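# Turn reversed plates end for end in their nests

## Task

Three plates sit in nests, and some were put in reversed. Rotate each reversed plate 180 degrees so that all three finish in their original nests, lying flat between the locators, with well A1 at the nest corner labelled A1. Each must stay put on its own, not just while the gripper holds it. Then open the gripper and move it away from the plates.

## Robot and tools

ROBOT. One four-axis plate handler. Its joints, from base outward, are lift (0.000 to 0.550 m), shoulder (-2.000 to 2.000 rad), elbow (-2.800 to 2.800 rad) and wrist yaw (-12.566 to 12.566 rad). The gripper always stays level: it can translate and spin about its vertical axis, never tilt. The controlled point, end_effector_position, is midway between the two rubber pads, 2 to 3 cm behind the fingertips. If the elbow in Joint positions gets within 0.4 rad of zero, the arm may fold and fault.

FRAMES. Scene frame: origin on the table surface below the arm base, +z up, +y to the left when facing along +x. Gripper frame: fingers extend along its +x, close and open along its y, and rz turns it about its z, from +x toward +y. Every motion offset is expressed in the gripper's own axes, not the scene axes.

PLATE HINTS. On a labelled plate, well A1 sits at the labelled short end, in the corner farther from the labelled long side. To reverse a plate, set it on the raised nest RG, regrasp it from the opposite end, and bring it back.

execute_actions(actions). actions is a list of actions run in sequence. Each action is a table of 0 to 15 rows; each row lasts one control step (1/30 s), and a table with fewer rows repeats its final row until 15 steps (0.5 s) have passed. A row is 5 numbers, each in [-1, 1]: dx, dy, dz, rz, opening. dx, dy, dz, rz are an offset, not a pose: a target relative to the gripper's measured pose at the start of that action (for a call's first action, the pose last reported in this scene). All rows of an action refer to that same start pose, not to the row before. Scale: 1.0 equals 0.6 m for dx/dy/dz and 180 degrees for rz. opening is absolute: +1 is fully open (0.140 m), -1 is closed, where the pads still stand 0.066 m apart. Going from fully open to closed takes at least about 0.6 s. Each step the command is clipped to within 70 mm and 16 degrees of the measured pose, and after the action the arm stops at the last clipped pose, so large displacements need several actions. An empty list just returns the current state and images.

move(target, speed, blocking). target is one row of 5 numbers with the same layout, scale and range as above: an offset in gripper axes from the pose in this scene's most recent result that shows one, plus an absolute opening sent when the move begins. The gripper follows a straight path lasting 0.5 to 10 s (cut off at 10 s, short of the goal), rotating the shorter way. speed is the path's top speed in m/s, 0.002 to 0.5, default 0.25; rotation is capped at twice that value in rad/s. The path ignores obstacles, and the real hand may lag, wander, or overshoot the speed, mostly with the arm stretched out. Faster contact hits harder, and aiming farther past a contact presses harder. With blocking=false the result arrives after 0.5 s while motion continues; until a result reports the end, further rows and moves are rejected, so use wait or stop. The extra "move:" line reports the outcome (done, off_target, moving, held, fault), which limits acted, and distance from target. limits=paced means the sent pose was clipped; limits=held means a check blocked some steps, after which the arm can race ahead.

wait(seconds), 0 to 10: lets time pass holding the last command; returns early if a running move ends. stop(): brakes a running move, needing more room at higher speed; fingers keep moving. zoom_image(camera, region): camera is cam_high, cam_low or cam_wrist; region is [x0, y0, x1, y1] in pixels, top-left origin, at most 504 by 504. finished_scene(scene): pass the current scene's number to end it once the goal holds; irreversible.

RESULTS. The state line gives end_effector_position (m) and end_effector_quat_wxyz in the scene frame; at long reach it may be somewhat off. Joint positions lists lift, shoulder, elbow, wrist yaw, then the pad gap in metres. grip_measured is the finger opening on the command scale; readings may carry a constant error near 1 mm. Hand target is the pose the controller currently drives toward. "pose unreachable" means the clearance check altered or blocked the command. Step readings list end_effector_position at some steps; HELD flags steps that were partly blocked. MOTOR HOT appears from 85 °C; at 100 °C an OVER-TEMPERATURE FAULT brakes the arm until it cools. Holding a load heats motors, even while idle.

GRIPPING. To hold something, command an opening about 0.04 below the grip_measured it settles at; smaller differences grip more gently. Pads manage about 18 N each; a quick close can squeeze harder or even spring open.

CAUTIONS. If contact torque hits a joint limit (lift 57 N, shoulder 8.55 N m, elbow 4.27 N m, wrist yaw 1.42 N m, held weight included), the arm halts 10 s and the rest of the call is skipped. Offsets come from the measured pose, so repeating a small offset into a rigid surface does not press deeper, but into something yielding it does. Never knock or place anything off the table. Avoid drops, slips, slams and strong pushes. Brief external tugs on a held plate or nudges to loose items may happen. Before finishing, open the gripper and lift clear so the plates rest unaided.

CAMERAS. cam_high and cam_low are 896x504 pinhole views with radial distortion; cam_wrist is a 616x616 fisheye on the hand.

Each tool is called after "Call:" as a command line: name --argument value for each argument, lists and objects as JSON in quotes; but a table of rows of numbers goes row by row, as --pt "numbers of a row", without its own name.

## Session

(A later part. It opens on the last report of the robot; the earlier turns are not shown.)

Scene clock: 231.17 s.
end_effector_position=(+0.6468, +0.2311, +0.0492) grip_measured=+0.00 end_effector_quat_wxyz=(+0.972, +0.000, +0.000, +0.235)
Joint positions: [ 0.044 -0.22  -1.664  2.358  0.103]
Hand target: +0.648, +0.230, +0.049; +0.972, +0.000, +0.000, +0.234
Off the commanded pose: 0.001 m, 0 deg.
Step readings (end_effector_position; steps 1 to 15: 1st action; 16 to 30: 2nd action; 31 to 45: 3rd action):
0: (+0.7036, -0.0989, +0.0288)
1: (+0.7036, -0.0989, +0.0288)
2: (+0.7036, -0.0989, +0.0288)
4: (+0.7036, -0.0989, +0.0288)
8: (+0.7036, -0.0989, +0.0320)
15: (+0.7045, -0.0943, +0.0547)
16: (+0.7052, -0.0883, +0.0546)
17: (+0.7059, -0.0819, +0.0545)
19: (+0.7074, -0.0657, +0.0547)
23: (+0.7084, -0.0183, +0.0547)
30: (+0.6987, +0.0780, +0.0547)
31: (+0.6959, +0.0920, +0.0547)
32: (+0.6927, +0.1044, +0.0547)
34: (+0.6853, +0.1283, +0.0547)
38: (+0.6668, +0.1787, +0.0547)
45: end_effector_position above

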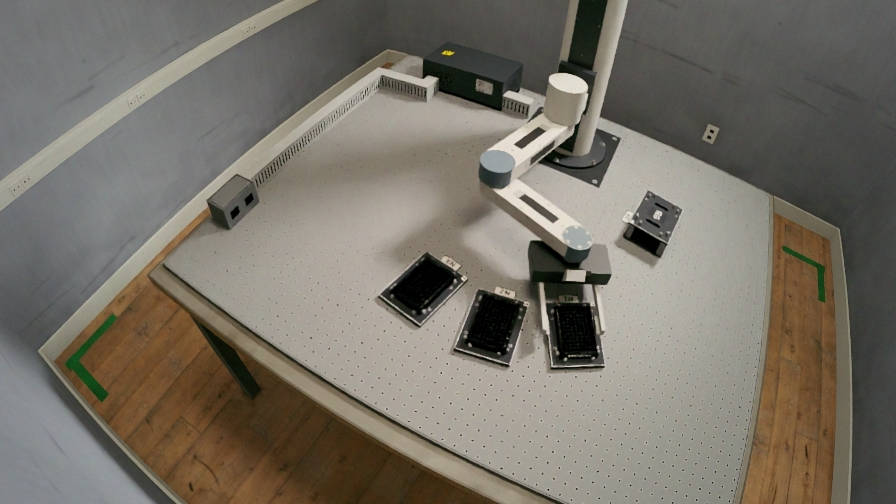

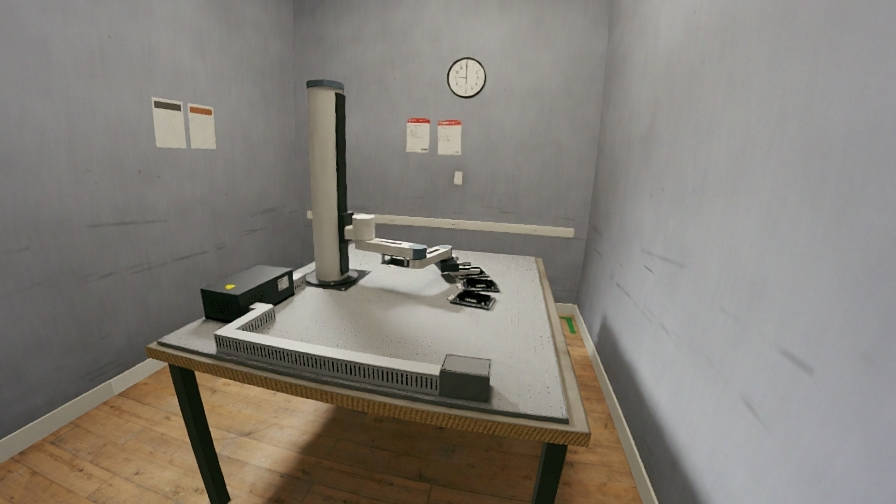

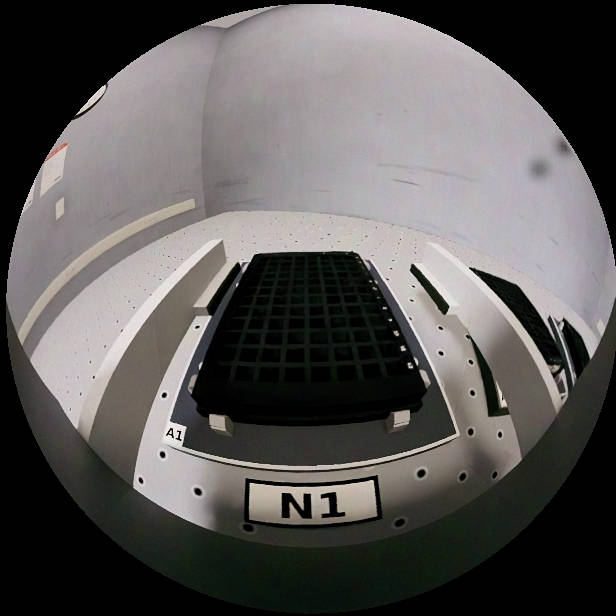

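Call:
wait --seconds 0

Call:
zoom_image --camera "cam_wrist" --region '[145, 350, 305, 480]'

Call:
zoom_image --camera "cam_wrist" --region '[320, 350, 480, 480]'

Scene clock: 232.90 s.
end_effector_position=(+0.6474, +0.2305, +0.0493) grip_measured=+0.00 end_effector_quat_wxyz=(+0.972, +0.000, +0.000, +0.234)
Joint positions: [ 0.044 -0.221 -1.666  2.358  0.103]
Hand target: +0.648, +0.230, +0.049; +0.972, +0.000, +0.000, +0.234
Off the commanded pose: 0.000 m, 0 deg.

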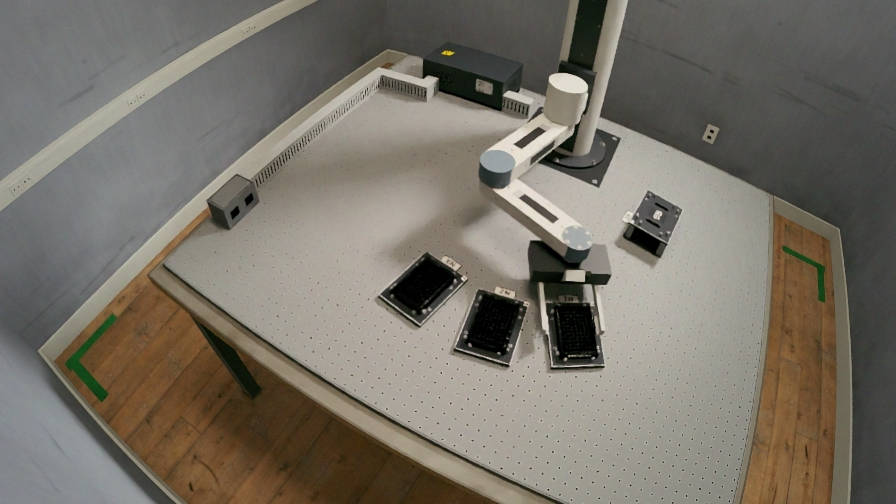

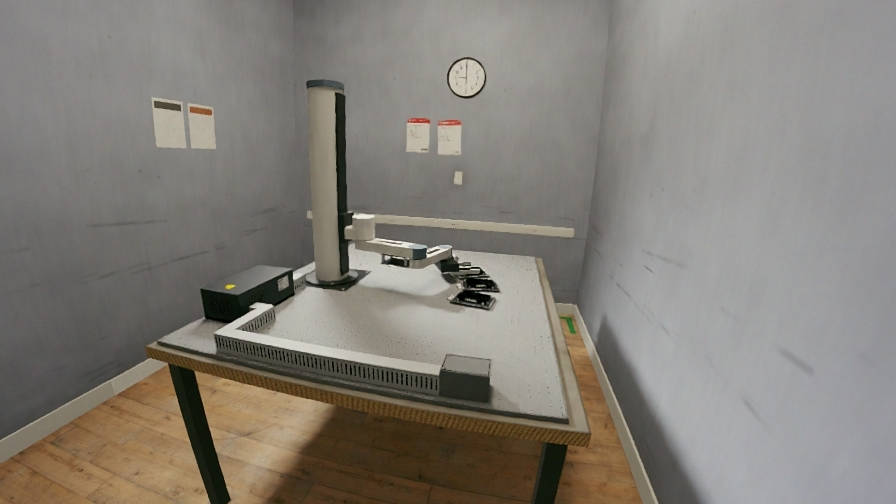

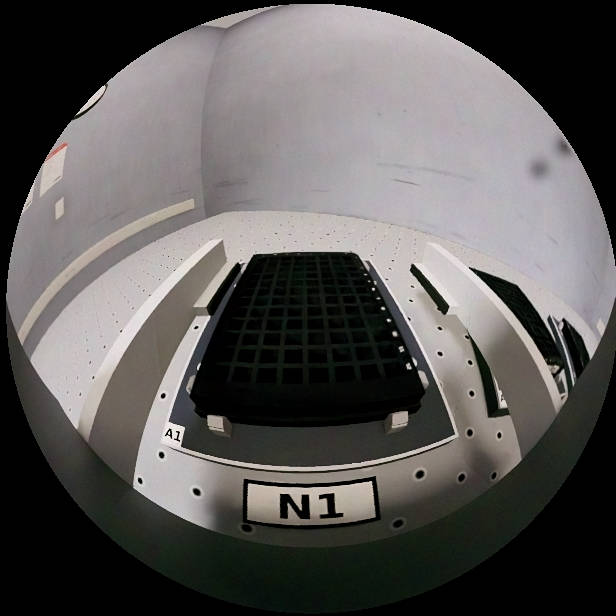

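Region (145, 350, 305, 480) of cam_wrist's 616x616 image, scaled by 3.150, with more detail than that image has; it fills the top 410 rows of this view, and the rest is white.

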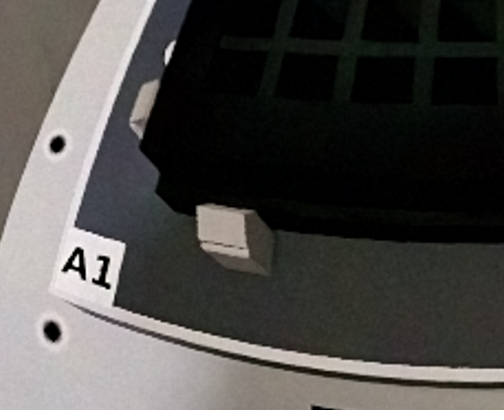

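Region (320, 350, 480, 480) of cam_wrist's 616x616 image, scaled by 3.150, with more detail than that image has; it fills the top 410 rows of this view, and the rest is white.

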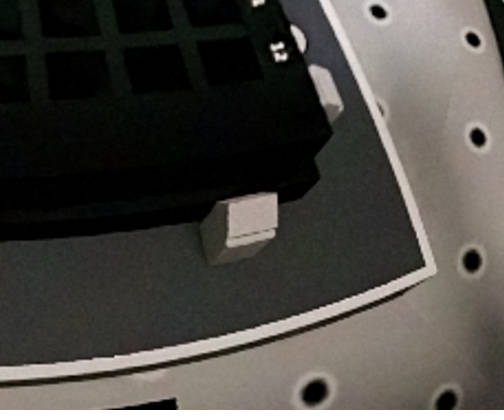

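Call:
execute_actions --actions '[[[0.0012,0.0023,0,0.001,0],[0.0036,0.0068,0,0.0032,0],[0.0066,0.0124,0,0.0058,0],[0.0095,0.018,0,0.0084,0],[0.0113,0.0214,-0.001,0.01,0],[0.0119,0.0225,-0.004,0.0105,-0.03],[0.0119,0.0225,-0.009,0.0105,-0.07],[0.0119,0.0225,-0.015,0.0105,-0.11],[0.0119,0.0225,-0.021,0.0105,-0.15],[0.0119,0.0225,-0.0265,0.0105,-0.19],[0.0119,0.0225,-0.0305,0.0105,-0.23],[0.0119,0.0225,-0.033,0.0105,-0.27],[0.0119,0.0225,-0.0342,0.0105,-0.31],[0.0119,0.0225,-0.0342,0.0105,-0.34],[0.0119,0.0225,-0.0342,0.0105,-0.36]]]'

Call:
zoom_image --camera "cam_wrist" --region '[165, 370, 325, 500]'

Call:
zoom_image --camera "cam_wrist" --region '[340, 360, 500, 490]'

Scene clock: 242.27 s.
end_effector_position=(+0.6476, +0.2458, +0.0286) grip_measured=-0.35 end_effector_quat_wxyz=(+0.968, +0.000, +0.000, +0.250)
Joint positions: [ 0.024 -0.18  -1.707  2.392  0.09 ]
Hand target: +0.648, +0.246, +0.029; +0.968, +0.000, +0.000, +0.250
Off the commanded pose: 0.000 m, 0 deg.
Step readings (end_effector_position):
0: (+0.6474, +0.2305, +0.0493)
1: (+0.6475, +0.2305, +0.0493)
2: (+0.6476, +0.2317, +0.0493)
4: (+0.6476, +0.2371, +0.0493)
8: (+0.6473, +0.2460, +0.0453)
15: end_effector_position above

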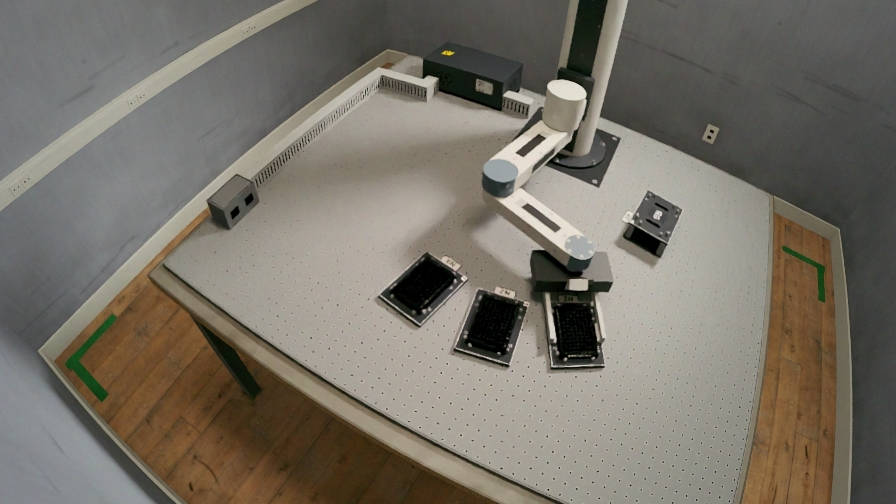

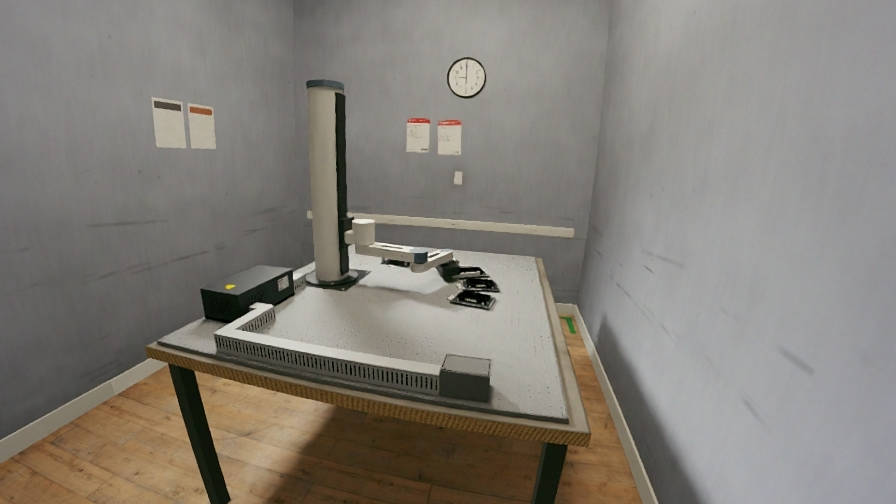

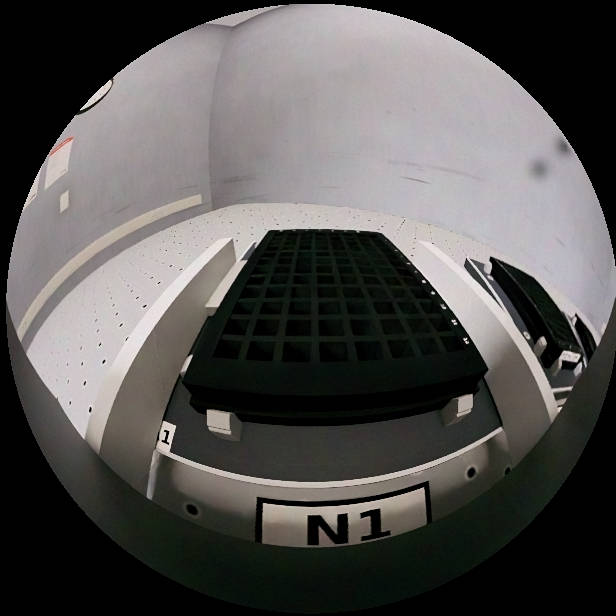

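Region (165, 370, 325, 500) of cam_wrist's 616x616 image, scaled by 3.150, with more detail than that image has; it fills the top 410 rows of this view, and the rest is white.

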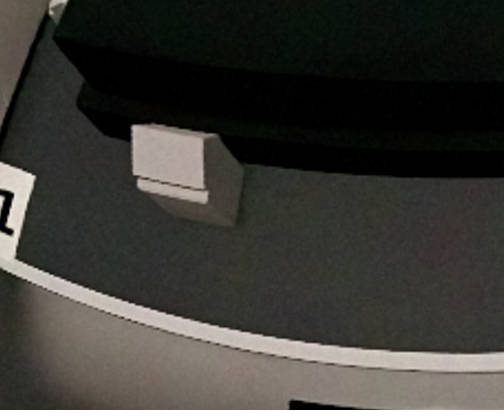

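Region (340, 360, 500, 490) of cam_wrist's 616x616 image, scaled by 3.150, with more detail than that image has; it fills the top 410 rows of this view, and the rest is white.

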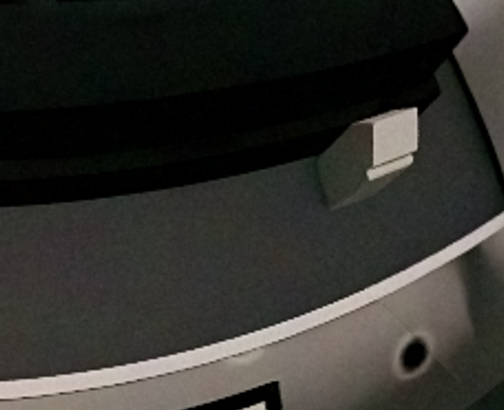

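Call:
execute_actions --actions '[[[-0.0002,-0.0009,0.0003,0,-0.395],[-0.0002,-0.0009,0.0003,0,-0.425],[-0.0002,-0.0009,0.0003,0,-0.445],[-0.0002,-0.0009,0.0003,0,-0.465],[-0.0002,-0.0009,0.0003,0,-0.48],[-0.0002,-0.0009,0.0003,0,-0.495],[-0.0002,-0.0009,0.0003,0,-0.51],[-0.0002,-0.0009,0.0003,0,-0.52],[-0.0002,-0.0009,0.0003,0,-0.52],[-0.0002,-0.0009,0.0003,0,-0.52],[-0.0002,-0.0009,0.003,0,-0.52],[-0.0002,-0.0009,0.009,0,-0.52],[-0.0002,-0.0009,0.019,0,-0.52],[-0.0002,-0.0009,0.030,0,-0.52],[-0.0002,-0.0009,0.041,0,-0.52]],[[-0.0002,0.0016,0.029,0.0014,-0.52],[-0.0009,0.0064,0.036,0.0056,-0.52],[-0.0022,0.0144,0.042,0.0125,-0.52],[-0.0041,0.0255,0.048,0.0222,-0.52],[-0.0069,0.0398,0.054,0.0347,-0.52],[-0.0107,0.0573,0.06,0.05,-0.52],[-0.016,0.0778,0.066,0.0681,-0.52],[-0.023,0.1012,0.072,0.0889,-0.52],[-0.0315,0.1259,0.078,0.1111,-0.52],[-0.0411,0.1503,0.083,0.1333,-0.52],[-0.0517,0.1741,0.088,0.1556,-0.52],[-0.0633,0.1974,0.092,0.1778,-0.52],[-0.076,0.2202,0.095,0.2,-0.52],[-0.0895,0.2423,0.097,0.2222,-0.52],[-0.1039,0.2636,0.098,0.2444,-0.52]],[[0.0027,0.077,0.004,0.0667,-0.52],[0.0014,0.1024,0.004,0.0889,-0.52],[-0.0011,0.1274,0.004,0.1111,-0.52],[-0.0046,0.152,0.004,0.1333,-0.52],[-0.0091,0.1761,0.004,0.1556,-0.52],[-0.0146,0.1997,0.004,0.1778,-0.52],[-0.0212,0.2227,0.004,0.2,-0.52],[-0.0286,0.2452,0.004,0.2222,-0.52],[-0.0369,0.2668,0.004,0.2444,-0.52],[-0.046,0.2876,0.004,0.2667,-0.52],[-0.0558,0.3075,0.004,0.2889,-0.52],[-0.0663,0.3266,0.004,0.3111,-0.52],[-0.0776,0.3447,0.004,0.3333,-0.52],[-0.0893,0.362,0.004,0.3556,-0.52],[-0.1016,0.3781,0.004,0.3778,-0.52]],[[0.0235,0.056,0,0.0667,-0.52],[0.0292,0.0743,0,0.0889,-0.52],[0.0336,0.0923,0,0.1111,-0.52],[0.037,0.1099,0,0.1333,-0.52],[0.0395,0.127,0,0.1556,-0.52],[0.0409,0.1436,0,0.1778,-0.52],[0.0413,0.1587,0,0.1986,-0.52],[0.041,0.1712,0,0.2167,-0.52],[0.0404,0.1815,0,0.2319,-0.52],[0.0394,0.1896,0,0.2444,-0.52],[0.0386,0.1957,0,0.2542,-0.52],[0.0379,0.2,0,0.2611,-0.52],[0.0375,0.2026,0,0.2653,-0.52],[0.0373,0.2034,0,0.2667,-0.52]]]'

Scene clock: 284.47 s.
end_effector_position=(+0.2205, +0.3265, +0.1004) grip_measured=-0.47 end_effector_quat_wxyz=(+0.057, +0.000, +0.000, +0.998)
Joint positions: [ 0.095  0.309 -1.53   4.249  0.086]
Hand target: +0.221, +0.327, +0.100; +0.057, +0.000, +0.000, +0.998
Off the commanded pose: 0.000 m, 0 deg.
Step readings (end_effector_position; steps 1 to 15: 1st action; 16 to 30: 2nd action; 31 to 45: 3rd action; 46 to 60: 4th action):
0: (+0.6476, +0.2458, +0.0287)
1: (+0.6476, +0.2458, +0.0287)
2: (+0.6477, +0.2454, +0.0287)
4: (+0.6477, +0.2454, +0.0287)
8: (+0.6477, +0.2453, +0.0287)
15: (+0.6477, +0.2453, +0.0408)
16: (+0.6477, +0.2453, +0.0461)
17: (+0.6477, +0.2454, +0.0514)
19: (+0.6467, +0.2467, +0.0612)
23: (+0.6238, +0.2726, +0.0772)
30: (+0.5397, +0.3386, +0.0979)
31: (+0.5263, +0.3460, +0.0990)
32: (+0.5115, +0.3523, +0.0997)
34: (+0.4812, +0.3634, +0.1004)
38: (+0.4249, +0.3779, +0.1004)
45: (+0.3333, +0.3792, +0.1004)
46: (+0.3213, +0.3770, +0.1004)
47: (+0.3098, +0.3737, +0.1004)
49: (+0.2883, +0.3661, +0.1004)
53: (+0.2519, +0.3485, +0.1004)
60: end_effector_position above

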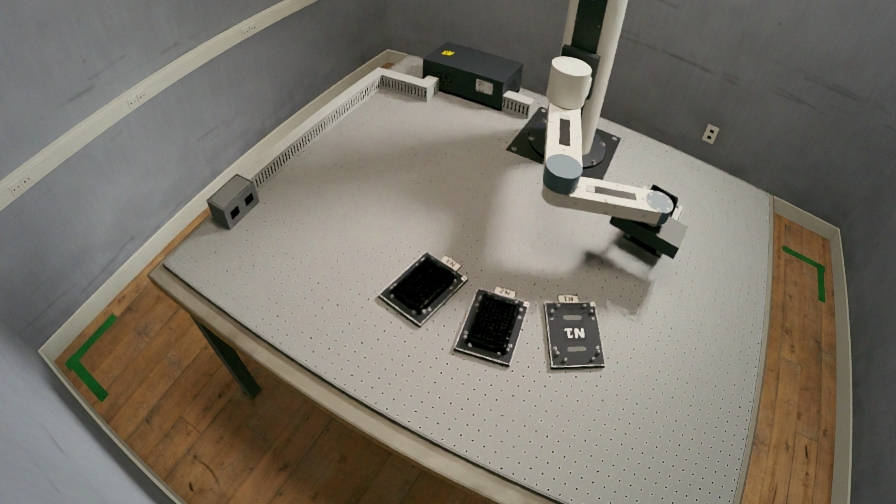

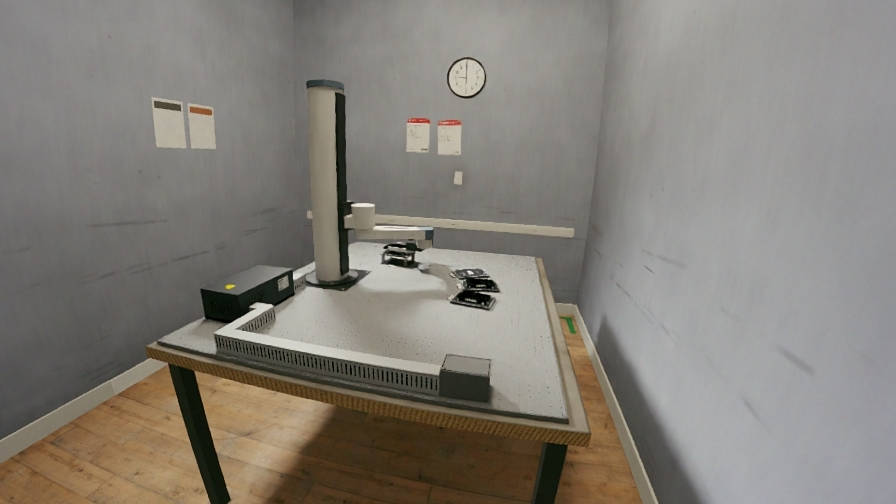

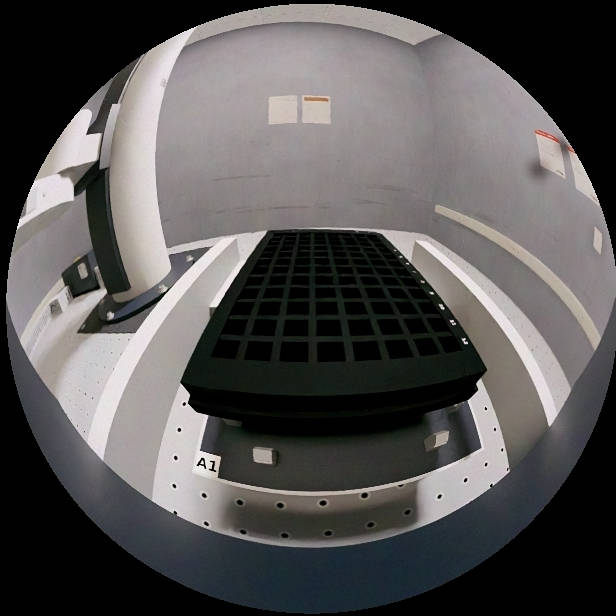

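Call:
zoom_image --camera "cam_wrist" --region '[165, 370, 325, 500]'

Call:
zoom_image --camera "cam_wrist" --region '[340, 360, 500, 490]'

Region (165, 370, 325, 500) of cam_wrist's 616x616 image, scaled by 3.150, with more detail than that image has; it fills the top 410 rows of this view, and the rest is white.

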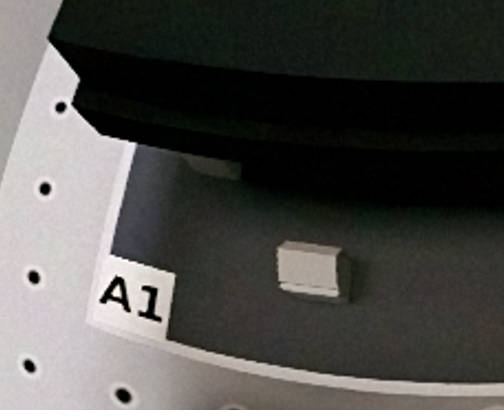

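Region (340, 360, 500, 490) of cam_wrist's 616x616 image, scaled by 3.150, with more detail than that image has; it fills the top 410 rows of this view, and the rest is white.

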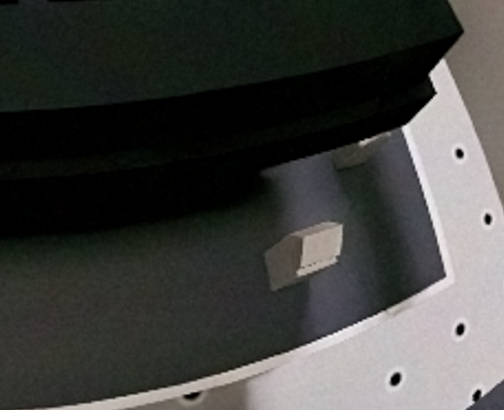

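Grip position matches. Correct and descend.

Call:
execute_actions --actions '[[[-0.0008,-0.0018,-0.001,-0.0006,-0.52],[-0.0022,-0.005,-0.003,-0.0018,-0.52],[-0.0038,-0.0086,-0.006,-0.003,-0.52],[-0.0048,-0.0108,-0.010,-0.0038,-0.52],[-0.0052,-0.0117,-0.014,-0.0041,-0.52],[-0.0052,-0.0117,-0.018,-0.0041,-0.52],[-0.0052,-0.0117,-0.022,-0.0041,-0.52],[-0.0052,-0.0117,-0.0257,-0.0041,-0.52],[-0.0052,-0.0117,-0.029,-0.0041,-0.52],[-0.0052,-0.0117,-0.0318,-0.0041,-0.52],[-0.0052,-0.0117,-0.0342,-0.0041,-0.52],[-0.0052,-0.0117,-0.0361,-0.0041,-0.52],[-0.0052,-0.0117,-0.0376,-0.0041,-0.52],[-0.0052,-0.0117,-0.0387,-0.0041,-0.52],[-0.0052,-0.0117,-0.0393,-0.0041,-0.52]]]'

Call:
zoom_image --camera "cam_wrist" --region '[165, 370, 325, 500]'

Call:
zoom_image --camera "cam_wrist" --region '[340, 360, 500, 490]'

Scene clock: 293.03 s.
end_effector_position=(+0.2245, +0.3331, +0.0771) grip_measured=-0.47 end_effector_quat_wxyz=(+0.063, +0.000, +0.000, +0.998)
Joint positions: [ 0.072  0.32  -1.563  4.257  0.086]
Hand target: +0.224, +0.333, +0.077; +0.063, +0.000, +0.000, +0.998
Off the commanded pose: 0.000 m, 0 deg.
Step readings (end_effector_position):
0: (+0.2207, +0.3266, +0.1004)
1: (+0.2208, +0.3266, +0.1003)
2: (+0.2211, +0.3275, +0.0998)
4: (+0.2231, +0.3308, +0.0972)
8: (+0.2245, +0.3331, +0.0882)
15: end_effector_position above

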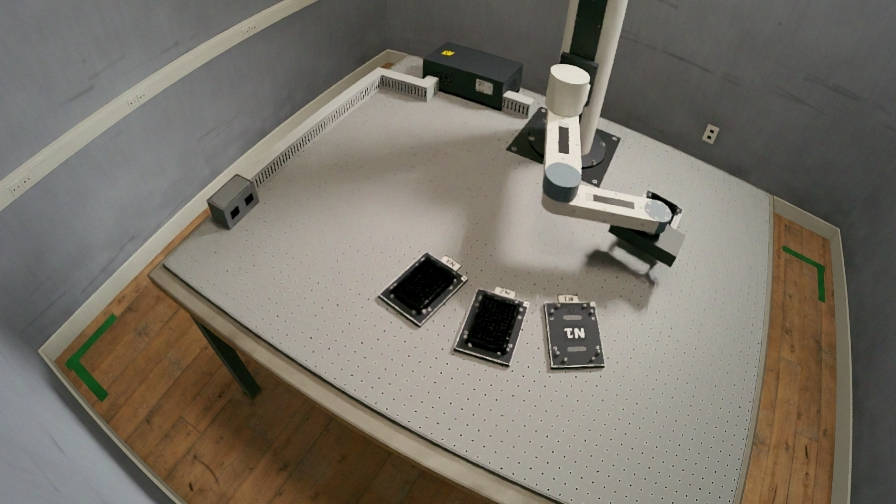

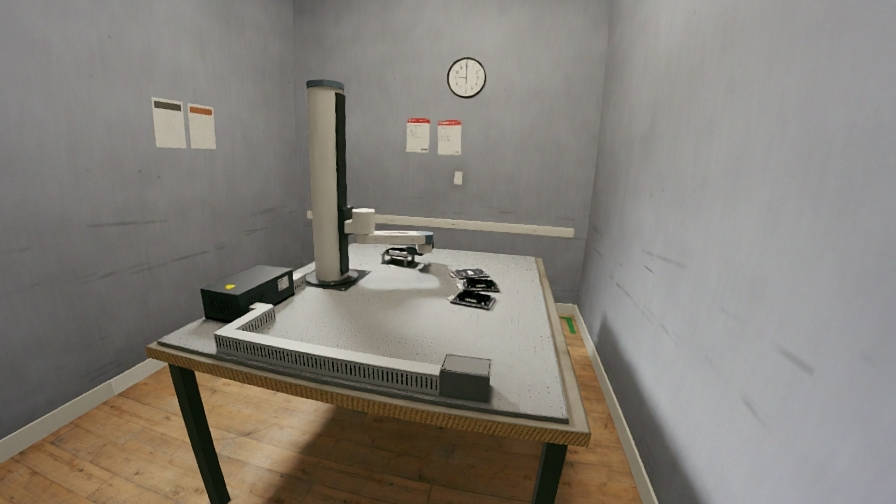

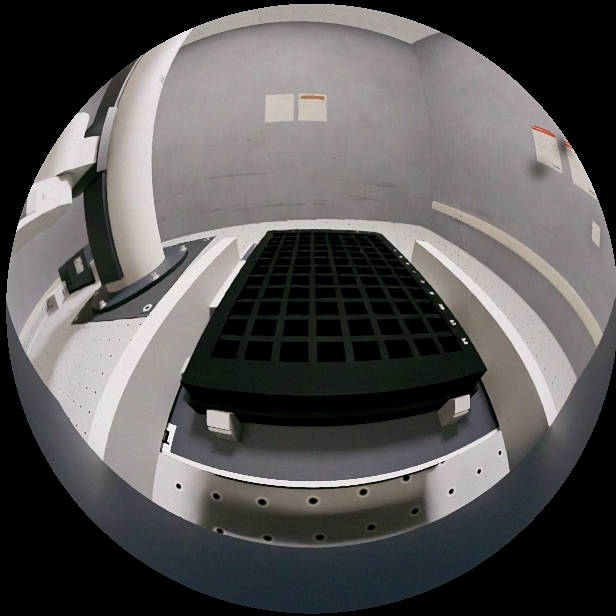

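Region (165, 370, 325, 500) of cam_wrist's 616x616 image, scaled by 3.150, with more detail than that image has; it fills the top 410 rows of this view, and the rest is white.

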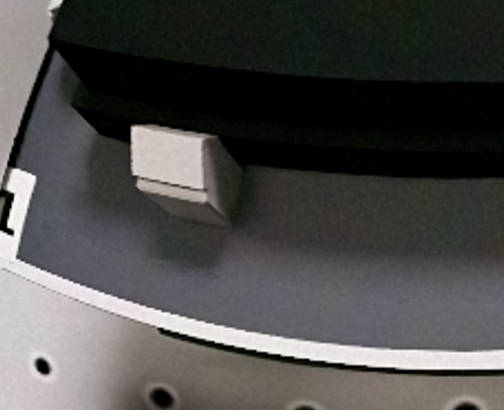

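Region (340, 360, 500, 490) of cam_wrist's 616x616 image, scaled by 3.150, with more detail than that image has; it fills the top 410 rows of this view, and the rest is white.

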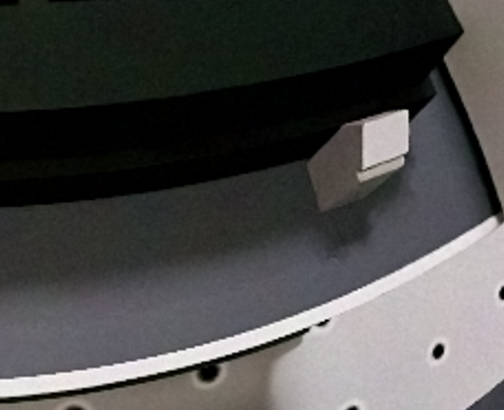

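Call:
execute_actions --actions '[[[0,0,-0.0005,0,-0.49],[0,0,-0.0005,0,-0.465],[0,0,-0.0005,0,-0.44],[0,0,-0.0005,0,-0.40],[0,0,-0.0005,0,-0.33],[0,0,0.002,0,-0.25],[0,0,0.006,0,-0.2],[0,0,0.013,0,-0.15],[0,0,0.022,0,-0.1],[0,0,0.031,0,-0.05],[0,0,0.038,0,0],[0.0009,0.0014,0.041,0.0019,0],[0.0035,0.0057,0.042,0.0078,0],[0.0077,0.0128,0.042,0.0175,0],[0.0133,0.0228,0.042,0.0311,0]],[[0.0167,0.0289,0,0.0403,0],[0.0241,0.0442,0,0.0617,0],[0.031,0.0606,0,0.085,0],[0.0367,0.0766,0,0.1083,0],[0.0412,0.0922,0,0.1317,0],[0.0445,0.1073,0,0.155,0],[0.0467,0.1218,0,0.1783,0],[0.0479,0.1357,0,0.2017,0],[0.0481,0.1488,0,0.225,0],[0.0473,0.1611,0,0.2483,0],[0.0457,0.1725,0,0.2717,0],[0.0432,0.183,0,0.295,0],[0.0398,0.1925,0,0.3183,0],[0.0359,0.2009,0,0.3417,0],[0.0314,0.2082,0,0.365,0]],[[0.0107,0.0224,0,0.0678,0],[0.0121,0.0297,0,0.0911,0],[0.0122,0.0366,0,0.1144,0],[0.0111,0.0432,0,0.1378,0],[0.0088,0.0491,0,0.1611,0],[0.0056,0.0545,0,0.1844,0],[0.0012,0.0592,0,0.2078,0],[-0.0041,0.0631,0,0.2311,0],[-0.0104,0.0662,0,0.2544,0],[-0.0175,0.0683,0,0.2778,0],[-0.0255,0.0696,0,0.3011,0],[-0.0343,0.0698,0,0.3244,0],[-0.0436,0.0689,0,0.3478,0],[-0.0536,0.067,0,0.3711,0],[-0.0639,0.0639,0,0.3944,0]],[[-0.022,0.0228,0,0.0678,0],[-0.032,0.0302,0,0.0911,0],[-0.0431,0.0373,0,0.1144,0],[-0.0555,0.044,0,0.1378,0],[-0.069,0.0501,0,0.1611,0],[-0.0836,0.055,0,0.1854,0],[-0.0992,0.059,0,0.21,0],[-0.1158,0.0625,0,0.235,0],[-0.1333,0.065,0,0.26,0],[-0.1495,0.0662,0,0.282,0],[-0.1635,0.0666,0,0.30,0],[-0.1745,0.0665,0,0.3145,0],[-0.1825,0.0661,0,0.325,0],[-0.1875,0.0657,0,0.3315,0],[-0.19,0.0655,0,0.3348,0]]]'

Scene clock: 302.67 s.
end_effector_position=(+0.2278, +0.3257, +0.1026) grip_measured=+0.00 end_effector_quat_wxyz=(+0.997, -0.000, -0.000, -0.078)
Joint positions: [ 0.098  1.079 -1.512  6.56   0.103]
Hand target: +0.227, +0.332, +0.103; +0.998, -0.000, -0.000, -0.062
Off the commanded pose: 0.008 m, 2 deg.
Step readings (end_effector_position; steps 1 to 15: 1st action; 16 to 30: 2nd action; 31 to 45: 3rd action; 46 to 60: 4th action):
0: (+0.2245, +0.3331, +0.0767)
1: (+0.2245, +0.3331, +0.0767)
2: (+0.2245, +0.3331, +0.0767)
4: (+0.2245, +0.3331, +0.0767)
8: (+0.2245, +0.3331, +0.0799)
15: (+0.2207, +0.3277, +0.1026)
16: (+0.2168, +0.3224, +0.1024)
17: (+0.2128, +0.3157, +0.1024)
19: (+0.2039, +0.2997, +0.1026)
23: (+0.1906, +0.2653, +0.1026)
30: (+0.1891, +0.2171, +0.1026)
31: (+0.1909, +0.2122, +0.1026)
32: (+0.1936, +0.2085, +0.1026)
34: (+0.1996, +0.2032, +0.1026)
38: (+0.2127, +0.1976, +0.1026)
45: (+0.2353, +0.2130, +0.1026)
46: (+0.2378, +0.2177, +0.1026)
47: (+0.2394, +0.2227, +0.1026)
49: (+0.2422, +0.2350, +0.1026)
53: (+0.2433, +0.2653, +0.1026)
60: end_effector_position above

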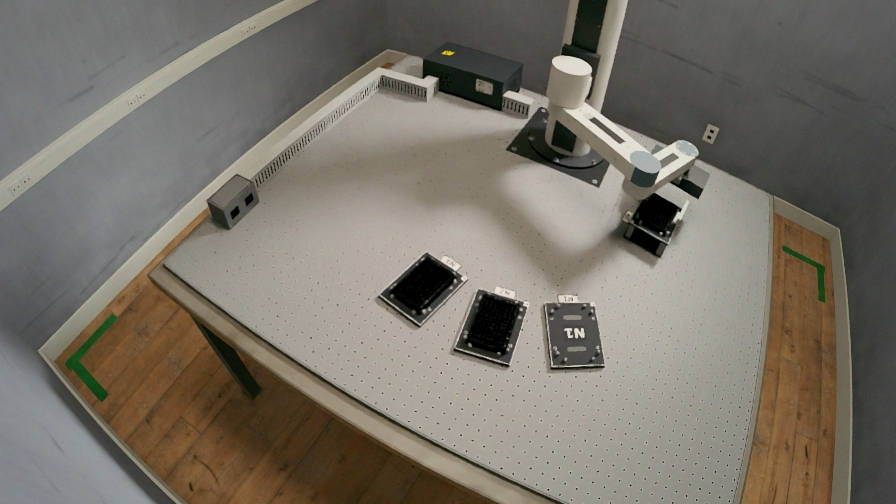

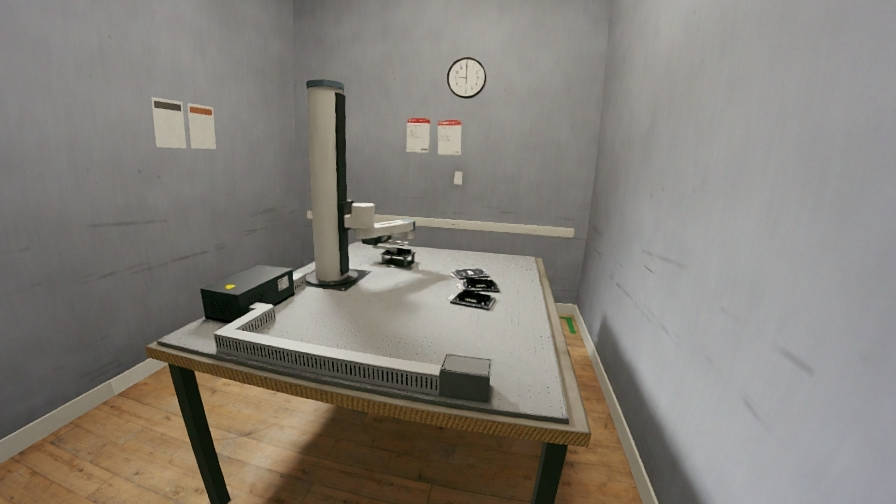

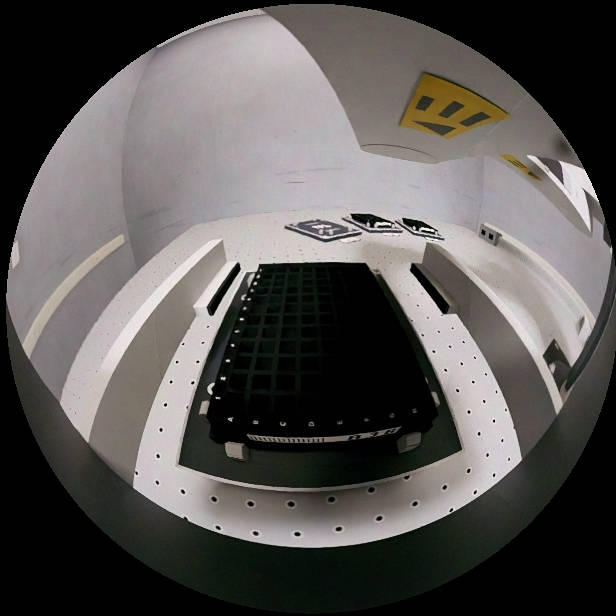

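Call:
wait --seconds 0

Scene clock: 304.40 s.
end_effector_position=(+0.2272, +0.3321, +0.1026) grip_measured=+0.00 end_effector_quat_wxyz=(+0.998, -0.000, -0.000, -0.062)
Joint positions: [ 0.098  1.085 -1.523  6.597  0.103]
Hand target: +0.227, +0.332, +0.103; +0.998, -0.000, -0.000, -0.062
Off the commanded pose: 0.001 m, 0 deg.

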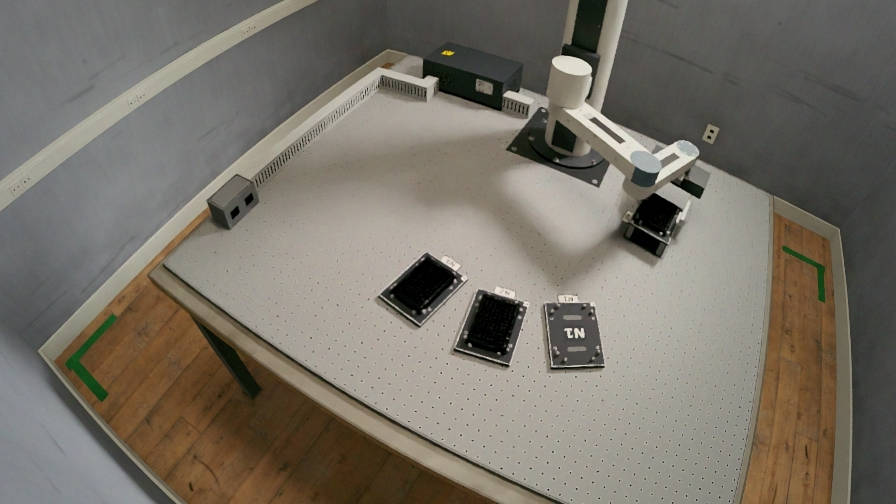

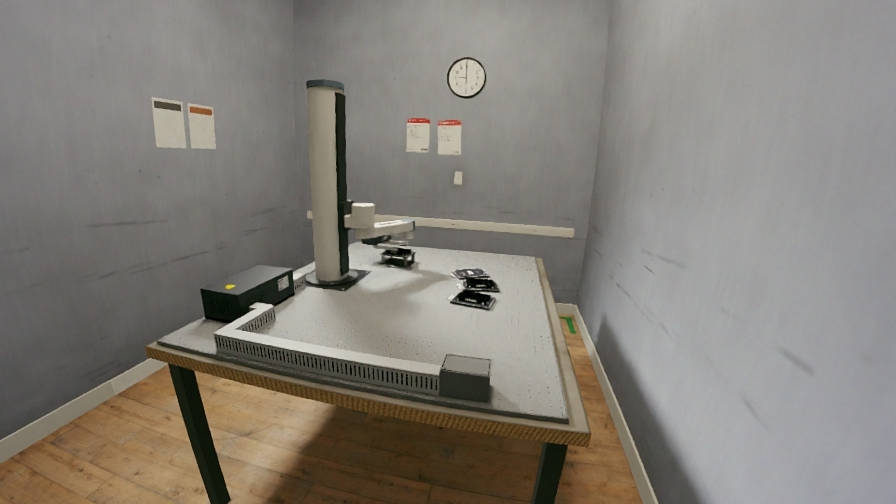

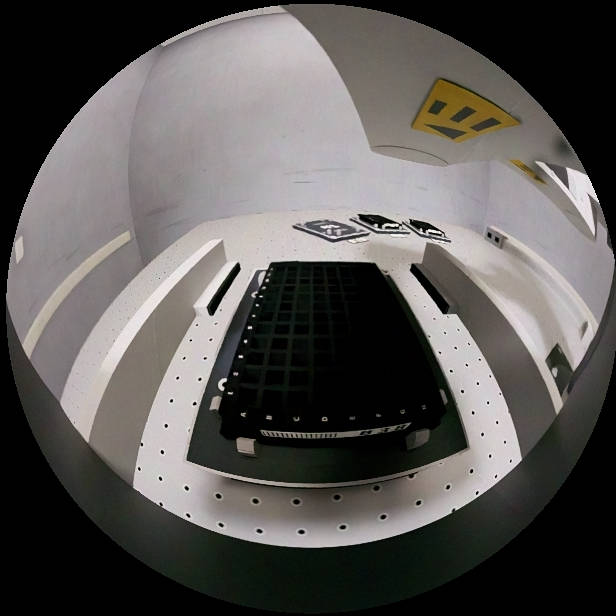

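Call:
execute_actions --actions '[[[0.0003,0.0005,-0.002,-0.0006,-0.05],[0.0003,0.0005,-0.006,-0.0006,-0.1],[0.0003,0.0005,-0.012,-0.0006,-0.15],[0.0003,0.0005,-0.019,-0.0006,-0.2],[0.0003,0.0005,-0.026,-0.0006,-0.24],[0.0003,0.0005,-0.032,-0.0006,-0.27],[0.0003,0.0005,-0.037,-0.0006,-0.30],[0.0003,0.0005,-0.0405,-0.0006,-0.32],[0.0003,0.0005,-0.0423,-0.0006,-0.34],[0.0003,0.0005,-0.043,-0.0006,-0.36],[0.0003,0.0005,-0.043,-0.0006,-0.38],[0.0003,0.0005,-0.043,-0.0006,-0.40],[0.0003,0.0005,-0.043,-0.0006,-0.42],[0.0003,0.0005,-0.043,-0.0006,-0.44],[0.0003,0.0005,-0.043,-0.0006,-0.455]],[[0,0,0,0,-0.47],[0,0,0,0,-0.485],[0,0,0,0,-0.50],[0,0,0,0,-0.51],[0,0,0,0,-0.52],[0,0,0,0,-0.52],[0,0,0,0,-0.52],[0,0,0.003,0,-0.52],[0,0,0.009,0,-0.52],[0,0,0.018,0,-0.52],[0,0,0.028,0,-0.52],[0,0,0.038,0,-0.52],[0,0,0.047,0,-0.52],[0,0,0.054,0,-0.52],[0,0,0.058,0,-0.52]]]'

Scene clock: 319.73 s.
end_effector_position=(+0.2274, +0.3323, +0.1035) grip_measured=-0.47 end_effector_quat_wxyz=(+0.998, -0.000, -0.000, -0.063)
Joint positions: [ 0.099  1.085 -1.525  6.598  0.086]
Hand target: +0.227, +0.332, +0.112; +0.998, -0.000, -0.000, -0.063
Off the commanded pose: 0.008 m, 0 deg.
Step readings (end_effector_position; steps 1 to 15: 1st action; 16 to 30: 2nd action):
0: (+0.2272, +0.3321, +0.1026)
1: (+0.2272, +0.3321, +0.1025)
2: (+0.2273, +0.3323, +0.1016)
4: (+0.2274, +0.3323, +0.0971)
8: (+0.2274, +0.3323, +0.0829)
15: (+0.2274, +0.3323, +0.0767)
16: (+0.2274, +0.3323, +0.0767)
17: (+0.2274, +0.3323, +0.0767)
19: (+0.2274, +0.3323, +0.0767)
23: (+0.2274, +0.3323, +0.0768)
30: end_effector_position above

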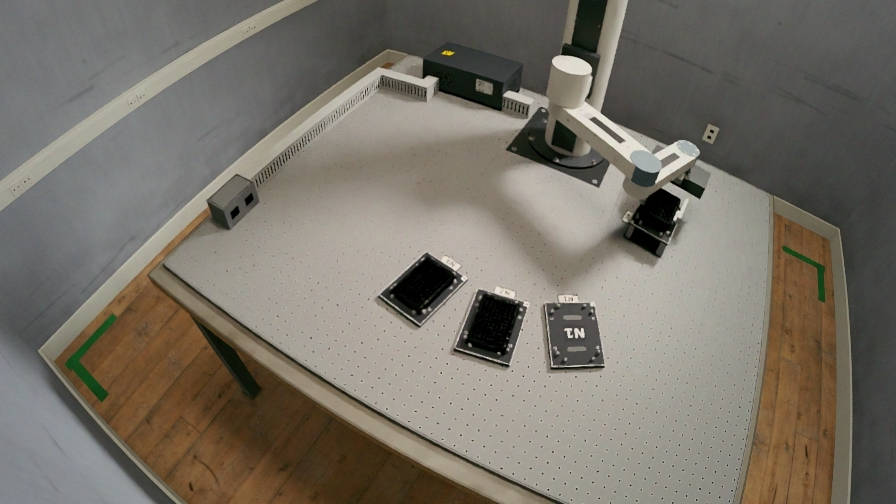

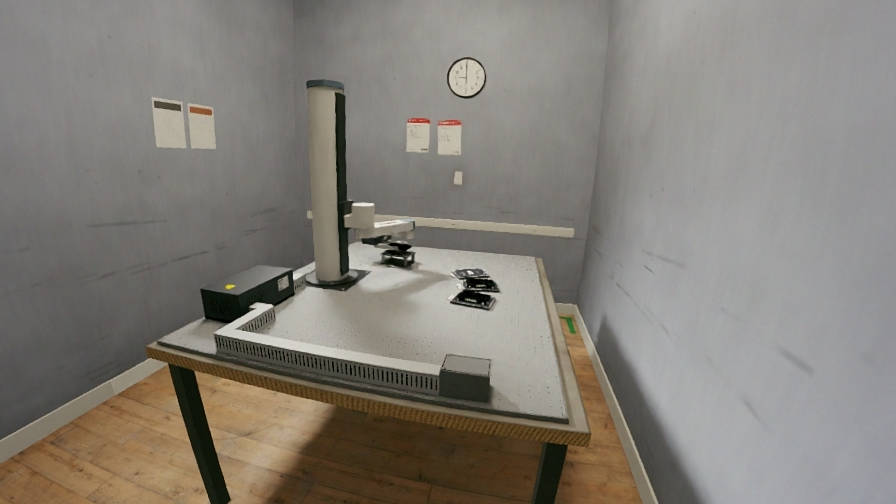

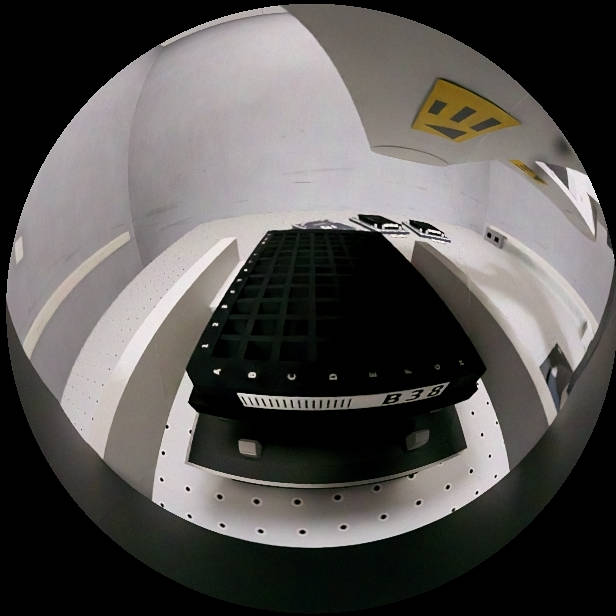

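Call:
move --target '[0.7131, -0.0562, -0.0425, 0.2007, -0.52]' --speed 0.5

Call:
zoom_image --camera "cam_wrist" --region '[165, 370, 325, 500]'

Call:
zoom_image --camera "cam_wrist" --region '[340, 360, 500, 490]'

Scene clock: 326.03 s.
end_effector_position=(+0.6478, +0.2457, +0.0780) grip_measured=-0.47 end_effector_quat_wxyz=(+0.968, -0.000, -0.000, +0.250)
Joint positions: [ 0.073 -0.18  -1.708  8.676  0.086]
Hand target: +0.648, +0.246, +0.078; +0.968, -0.000, -0.000, +0.250
Off the commanded pose: 0.000 m, 0 deg.
move: done; limits=paced

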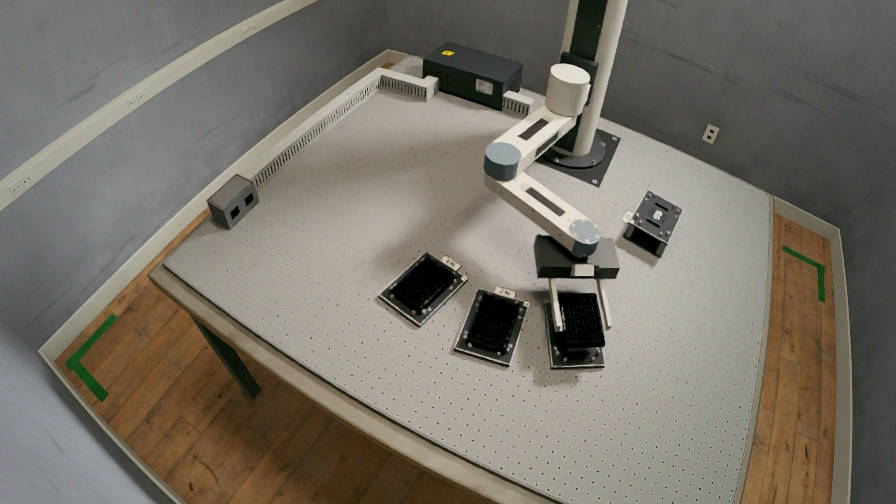

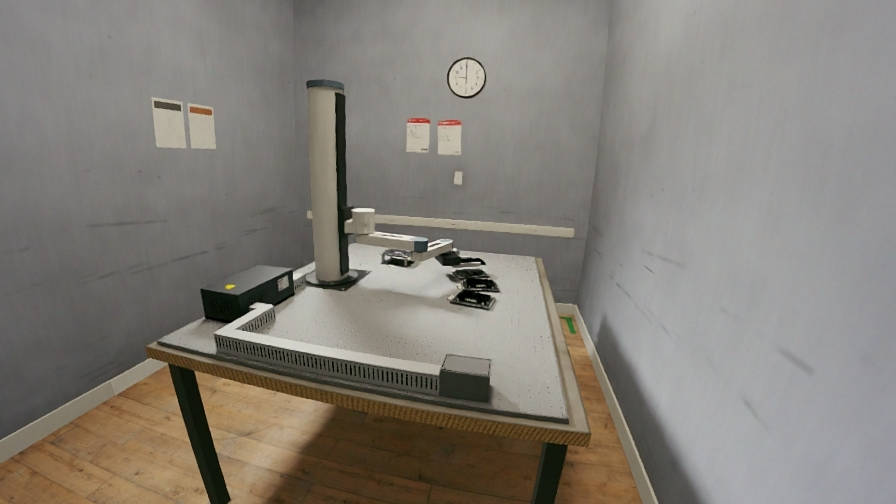

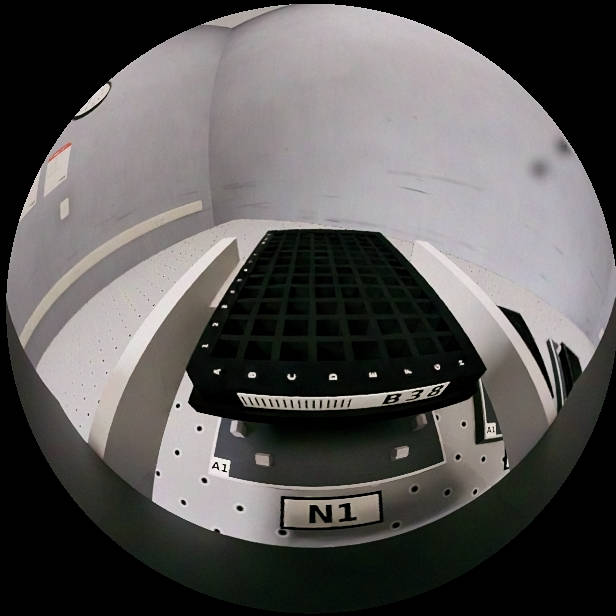

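Region (165, 370, 325, 500) of cam_wrist's 616x616 image, scaled by 3.150, with more detail than that image has; it fills the top 410 rows of this view, and the rest is white.

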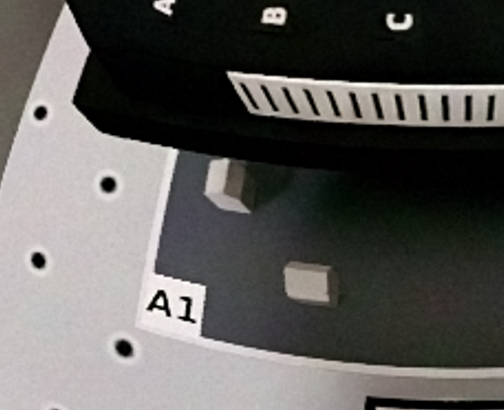

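Region (340, 360, 500, 490) of cam_wrist's 616x616 image, scaled by 3.150, with more detail than that image has; it fills the top 410 rows of this view, and the rest is white.

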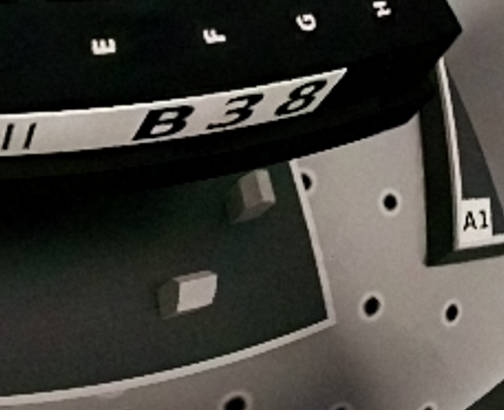

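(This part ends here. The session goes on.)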